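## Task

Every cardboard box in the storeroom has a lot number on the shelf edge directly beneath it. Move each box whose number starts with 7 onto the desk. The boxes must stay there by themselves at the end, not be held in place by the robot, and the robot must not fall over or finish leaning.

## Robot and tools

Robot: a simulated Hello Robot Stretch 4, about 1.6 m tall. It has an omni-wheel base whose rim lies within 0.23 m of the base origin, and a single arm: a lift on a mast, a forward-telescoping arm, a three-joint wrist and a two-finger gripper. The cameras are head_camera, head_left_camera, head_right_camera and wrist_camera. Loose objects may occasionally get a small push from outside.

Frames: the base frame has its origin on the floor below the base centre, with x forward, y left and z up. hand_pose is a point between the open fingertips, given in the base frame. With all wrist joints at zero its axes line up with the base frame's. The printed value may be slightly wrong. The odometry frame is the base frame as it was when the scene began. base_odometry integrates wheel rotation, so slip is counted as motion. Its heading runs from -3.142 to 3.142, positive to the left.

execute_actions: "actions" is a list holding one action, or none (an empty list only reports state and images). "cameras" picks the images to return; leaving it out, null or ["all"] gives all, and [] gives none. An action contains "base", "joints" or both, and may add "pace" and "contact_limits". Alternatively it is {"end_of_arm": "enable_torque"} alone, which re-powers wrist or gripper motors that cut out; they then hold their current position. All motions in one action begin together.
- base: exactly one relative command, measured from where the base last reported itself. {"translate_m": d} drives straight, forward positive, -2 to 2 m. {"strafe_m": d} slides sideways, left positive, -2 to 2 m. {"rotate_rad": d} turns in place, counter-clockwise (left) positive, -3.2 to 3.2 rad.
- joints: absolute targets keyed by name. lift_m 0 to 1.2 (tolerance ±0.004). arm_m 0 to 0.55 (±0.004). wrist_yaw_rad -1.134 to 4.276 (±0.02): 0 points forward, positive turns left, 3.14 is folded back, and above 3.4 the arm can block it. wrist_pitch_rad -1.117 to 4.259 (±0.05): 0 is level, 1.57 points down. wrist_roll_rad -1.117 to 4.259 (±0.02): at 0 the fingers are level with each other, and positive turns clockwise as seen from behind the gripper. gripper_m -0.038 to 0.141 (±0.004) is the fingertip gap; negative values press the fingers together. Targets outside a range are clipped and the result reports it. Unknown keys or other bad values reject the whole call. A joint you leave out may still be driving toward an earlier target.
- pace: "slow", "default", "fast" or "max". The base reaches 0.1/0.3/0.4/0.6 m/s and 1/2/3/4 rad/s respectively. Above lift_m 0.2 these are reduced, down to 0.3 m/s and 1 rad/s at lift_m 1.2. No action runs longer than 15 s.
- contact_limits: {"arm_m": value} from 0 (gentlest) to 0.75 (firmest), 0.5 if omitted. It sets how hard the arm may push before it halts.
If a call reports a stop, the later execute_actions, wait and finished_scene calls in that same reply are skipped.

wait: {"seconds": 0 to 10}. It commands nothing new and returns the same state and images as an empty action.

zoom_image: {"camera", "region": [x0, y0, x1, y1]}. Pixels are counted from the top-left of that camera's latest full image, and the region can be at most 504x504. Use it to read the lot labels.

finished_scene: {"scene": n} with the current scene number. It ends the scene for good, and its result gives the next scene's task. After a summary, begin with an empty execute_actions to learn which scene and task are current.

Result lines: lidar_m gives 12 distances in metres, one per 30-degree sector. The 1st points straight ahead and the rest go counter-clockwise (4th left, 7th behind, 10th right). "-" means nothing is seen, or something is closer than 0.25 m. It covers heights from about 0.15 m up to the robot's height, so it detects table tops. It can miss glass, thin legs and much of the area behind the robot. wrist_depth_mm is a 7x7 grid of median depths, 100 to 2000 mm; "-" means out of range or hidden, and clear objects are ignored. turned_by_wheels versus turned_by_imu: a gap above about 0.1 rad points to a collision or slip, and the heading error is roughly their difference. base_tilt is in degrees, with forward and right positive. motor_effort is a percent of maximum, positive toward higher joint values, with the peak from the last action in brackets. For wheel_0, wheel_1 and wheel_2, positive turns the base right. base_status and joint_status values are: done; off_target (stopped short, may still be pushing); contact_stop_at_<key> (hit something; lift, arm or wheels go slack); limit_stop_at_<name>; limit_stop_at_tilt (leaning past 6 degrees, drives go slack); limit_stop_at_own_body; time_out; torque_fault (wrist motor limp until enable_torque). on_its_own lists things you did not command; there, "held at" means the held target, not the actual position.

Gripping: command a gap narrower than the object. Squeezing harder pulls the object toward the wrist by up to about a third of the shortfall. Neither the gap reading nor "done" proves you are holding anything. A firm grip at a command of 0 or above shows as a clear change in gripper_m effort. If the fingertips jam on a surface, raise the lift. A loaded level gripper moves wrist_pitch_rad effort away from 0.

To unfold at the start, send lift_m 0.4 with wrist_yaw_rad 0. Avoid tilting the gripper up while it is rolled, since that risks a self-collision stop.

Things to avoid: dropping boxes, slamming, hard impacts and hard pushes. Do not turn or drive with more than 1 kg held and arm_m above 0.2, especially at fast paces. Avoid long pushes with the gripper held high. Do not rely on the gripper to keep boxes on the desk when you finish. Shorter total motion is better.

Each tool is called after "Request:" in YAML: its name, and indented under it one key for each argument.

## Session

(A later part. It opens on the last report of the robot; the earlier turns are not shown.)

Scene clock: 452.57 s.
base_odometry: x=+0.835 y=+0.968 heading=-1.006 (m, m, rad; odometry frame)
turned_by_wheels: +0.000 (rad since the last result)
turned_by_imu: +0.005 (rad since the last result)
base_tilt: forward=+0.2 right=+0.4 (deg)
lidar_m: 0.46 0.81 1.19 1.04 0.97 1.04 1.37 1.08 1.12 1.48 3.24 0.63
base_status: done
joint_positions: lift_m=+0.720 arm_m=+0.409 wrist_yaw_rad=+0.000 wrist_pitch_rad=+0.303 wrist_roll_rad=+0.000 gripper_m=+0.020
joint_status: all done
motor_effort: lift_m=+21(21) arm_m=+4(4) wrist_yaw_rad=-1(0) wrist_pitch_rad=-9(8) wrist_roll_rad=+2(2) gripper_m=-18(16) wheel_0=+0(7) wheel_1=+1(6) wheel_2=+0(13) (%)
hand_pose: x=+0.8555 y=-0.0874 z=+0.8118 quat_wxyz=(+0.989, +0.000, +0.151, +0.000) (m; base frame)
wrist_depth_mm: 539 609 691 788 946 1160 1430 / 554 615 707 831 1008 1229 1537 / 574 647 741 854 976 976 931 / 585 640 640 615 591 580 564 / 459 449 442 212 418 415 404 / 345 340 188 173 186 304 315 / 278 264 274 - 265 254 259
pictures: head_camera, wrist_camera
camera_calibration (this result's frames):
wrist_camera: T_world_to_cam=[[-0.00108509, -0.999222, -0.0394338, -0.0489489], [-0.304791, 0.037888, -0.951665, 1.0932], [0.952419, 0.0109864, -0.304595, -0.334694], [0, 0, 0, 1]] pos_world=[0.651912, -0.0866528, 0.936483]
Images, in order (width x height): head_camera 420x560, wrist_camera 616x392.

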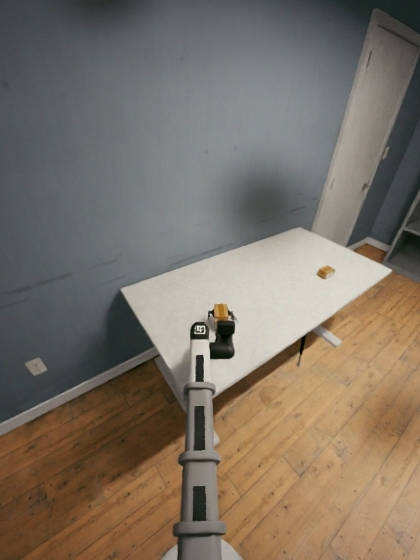

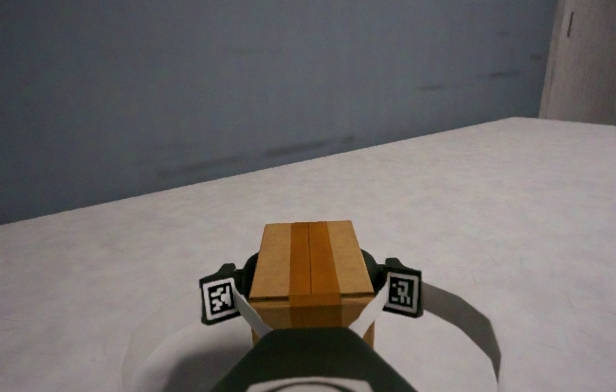

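Request:
execute_actions:
  actions:
    - {"joints": {"lift_m": 0.668}}
  cameras: ["wrist_camera"]

Request:
execute_actions:
  actions:
    - {"joints": {"gripper_m": 0.1}}
  cameras: ["wrist_camera"]

Request:
execute_actions:
  actions:
    - {"joints": {"arm_m": 0.2, "lift_m": 0.69}, "pace": "fast"}

Scene clock: 459.87 s.
base_odometry: x=+0.835 y=+0.968 heading=-1.006 (m, m, rad; odometry frame)
turned_by_wheels: +0.000 (rad since the last result)
turned_by_imu: -0.001 (rad since the last result)
base_tilt: forward=+0.1 right=+0.4 (deg)
lidar_m: 0.48 0.80 1.18 1.06 0.98 1.04 1.39 1.09 1.12 1.50 3.23 0.64
base_status: not commanded
joint_positions: lift_m=+0.668 arm_m=+0.409 wrist_yaw_rad=+0.000 wrist_pitch_rad=+0.303 wrist_roll_rad=+0.000 gripper_m=+0.020
joint_status: all done
motor_effort: lift_m=+14(18) arm_m=+4(4) wrist_yaw_rad=-2(2) wrist_pitch_rad=-8(10) wrist_roll_rad=+1(3) gripper_m=-16(18) wheel_0=+0(0) wheel_1=+1(1) wheel_2=+1(0) (%)
hand_pose: x=+0.8555 y=-0.0874 z=+0.7603 quat_wxyz=(+0.989, +0.000, +0.151, +0.000) (m; base frame)
wrist_depth_mm: 539 603 691 798 946 1160 1430 / 554 627 707 831 991 1205 1537 / 569 647 715 788 759 732 699 / 508 488 473 466 445 433 427 / 345 336 329 213 317 309 306 / 260 257 187 173 186 229 238 / 210 199 207 - 200 191 195
pictures: wrist_camera
camera_calibration (this result's frames):
wrist_camera: T_world_to_cam=[[-0.00108833, -0.999222, -0.0394341, -0.0509746], [-0.30487, 0.0378884, -0.95164, 1.04429], [0.952393, 0.0109866, -0.304674, -0.350279], [0, 0, 0, 1]] pos_world=[0.651919, -0.0866528, 0.885053]
Images, in order (width x height): wrist_camera 616x392.

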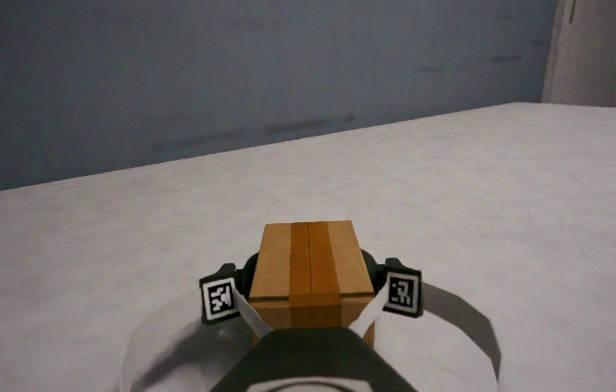

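Scene clock: 461.50 s.
base_odometry: x=+0.835 y=+0.968 heading=-1.006 (m, m, rad; odometry frame)
turned_by_wheels: +0.000 (rad since the last result)
turned_by_imu: +0.000 (rad since the last result)
base_tilt: forward=+0.1 right=+0.3 (deg)
lidar_m: 0.48 0.79 1.18 1.05 0.98 1.04 1.38 1.09 1.13 1.46 3.22 0.63
base_status: not commanded
joint_positions: lift_m=+0.668 arm_m=+0.409 wrist_yaw_rad=+0.000 wrist_pitch_rad=+0.303 wrist_roll_rad=+0.000 gripper_m=+0.100
joint_status: all done
motor_effort: lift_m=+14(14) arm_m=+4(4) wrist_yaw_rad=-2(2) wrist_pitch_rad=-6(9) wrist_roll_rad=+3(2) gripper_m=-2(18) wheel_0=+0(0) wheel_1=+1(1) wheel_2=+0(0) (%)
hand_pose: x=+0.8555 y=-0.0874 z=+0.7605 quat_wxyz=(+0.989, +0.000, +0.151, +0.000) (m; base frame)
wrist_depth_mm: 535 609 683 798 946 1160 1397 / 559 627 723 820 991 1229 1499 / 569 647 723 809 768 732 707 / 504 492 477 466 449 439 430 / 345 336 332 221 317 314 307 / 263 257 196 185 205 240 239 / 210 204 206 - 207 192 196
pictures: wrist_camera
camera_calibration (this result's frames):
wrist_camera: T_world_to_cam=[[-0.00106214, -0.999222, -0.039435, -0.050989], [-0.304227, 0.0378887, -0.951846, 1.04409], [0.952599, 0.0109862, -0.30403, -0.350944], [0, 0, 0, 1]] pos_world=[0.651894, -0.0866529, 0.885101]
Images, in order (width x height): wrist_camera 616x392.

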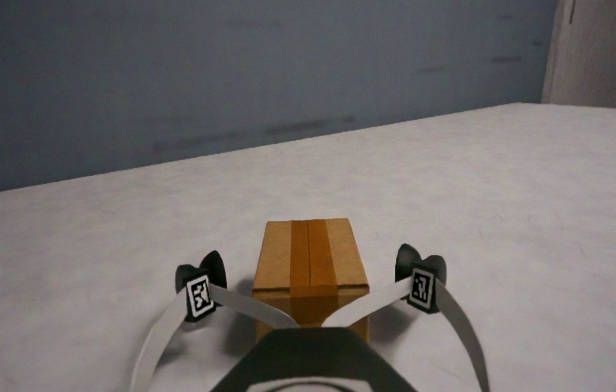

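Scene clock: 462.97 s.
base_odometry: x=+0.835 y=+0.968 heading=-1.006 (m, m, rad; odometry frame)
turned_by_wheels: +0.000 (rad since the last result)
turned_by_imu: +0.000 (rad since the last result)
base_tilt: forward=+0.1 right=+0.4 (deg)
lidar_m: 0.48 0.78 1.20 1.05 0.98 1.05 1.38 1.08 1.11 1.47 3.22 0.63
base_status: not commanded
joint_positions: lift_m=+0.690 arm_m=+0.201 wrist_yaw_rad=+0.000 wrist_pitch_rad=+0.303 wrist_roll_rad=+0.000 gripper_m=+0.100
joint_status: all done
motor_effort: lift_m=+21(25) arm_m=-5(6) wrist_yaw_rad=-1(2) wrist_pitch_rad=-7(6) wrist_roll_rad=+1(1) gripper_m=+1(2) wheel_0=+0(1) wheel_1=+1(1) wheel_2=+0(0) (%)
hand_pose: x=+0.6471 y=-0.0875 z=+0.7820 quat_wxyz=(+0.989, +0.000, +0.151, +0.000) (m; base frame)
wrist_depth_mm: 676 750 854 1008 1182 1464 1808 / 707 778 904 1025 1255 1537 - / 715 798 891 917 866 831 788 / 634 559 544 418 517 500 484 / 397 387 377 373 366 357 349 / 298 296 204 285 256 276 298 / 240 233 244 - 236 235 1098
pictures: head_camera, head_left_camera, head_right_camera, wrist_camera
camera_calibration (this result's frames):
wrist_camera: T_world_to_cam=[[-0.0014117, -0.999221, -0.039435, -0.0502351], [-0.304036, 0.0379971, -0.951903, 1.00105], [0.95266, 0.0106459, -0.303853, -0.146027], [0, 0, 0, 1]] pos_world=[0.443399, -0.0866785, 0.906552]
Images, in order (width x height): head_camera 420x560, head_left_camera 420x672, head_right_camera 420x672, wrist_camera 616x392.

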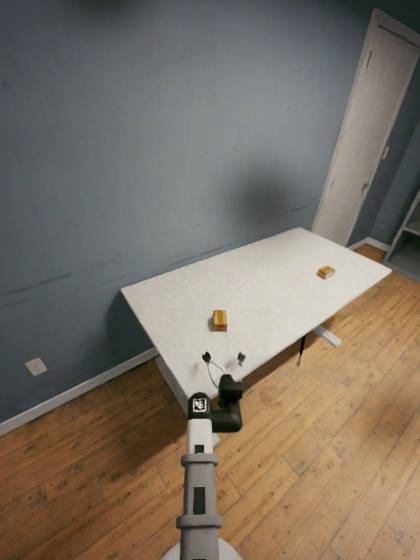

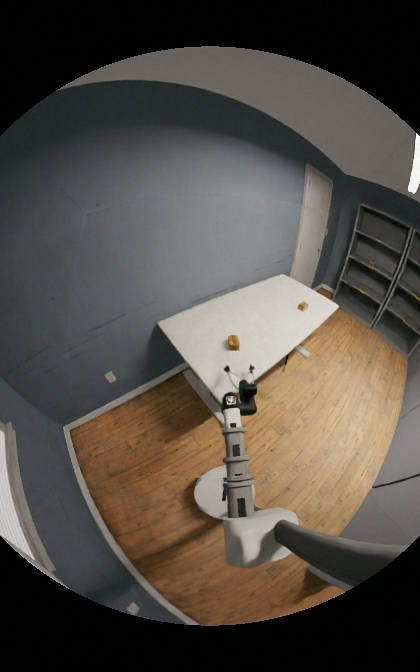

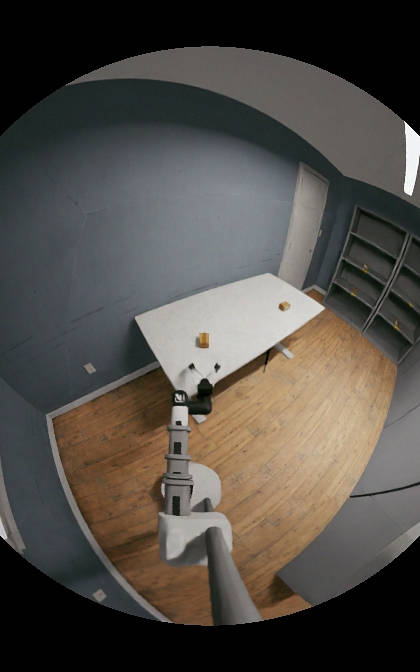

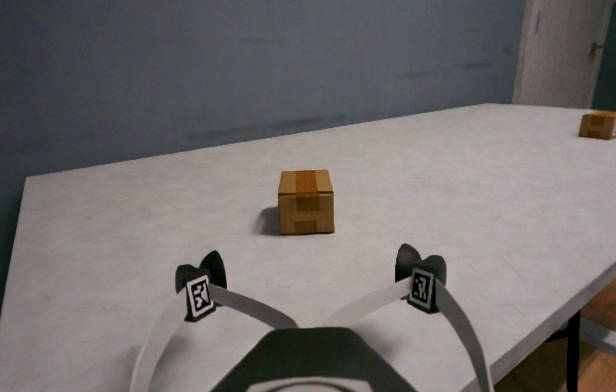

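Request:
finished_scene:
  scene: 2

The scene is finished: the task was done.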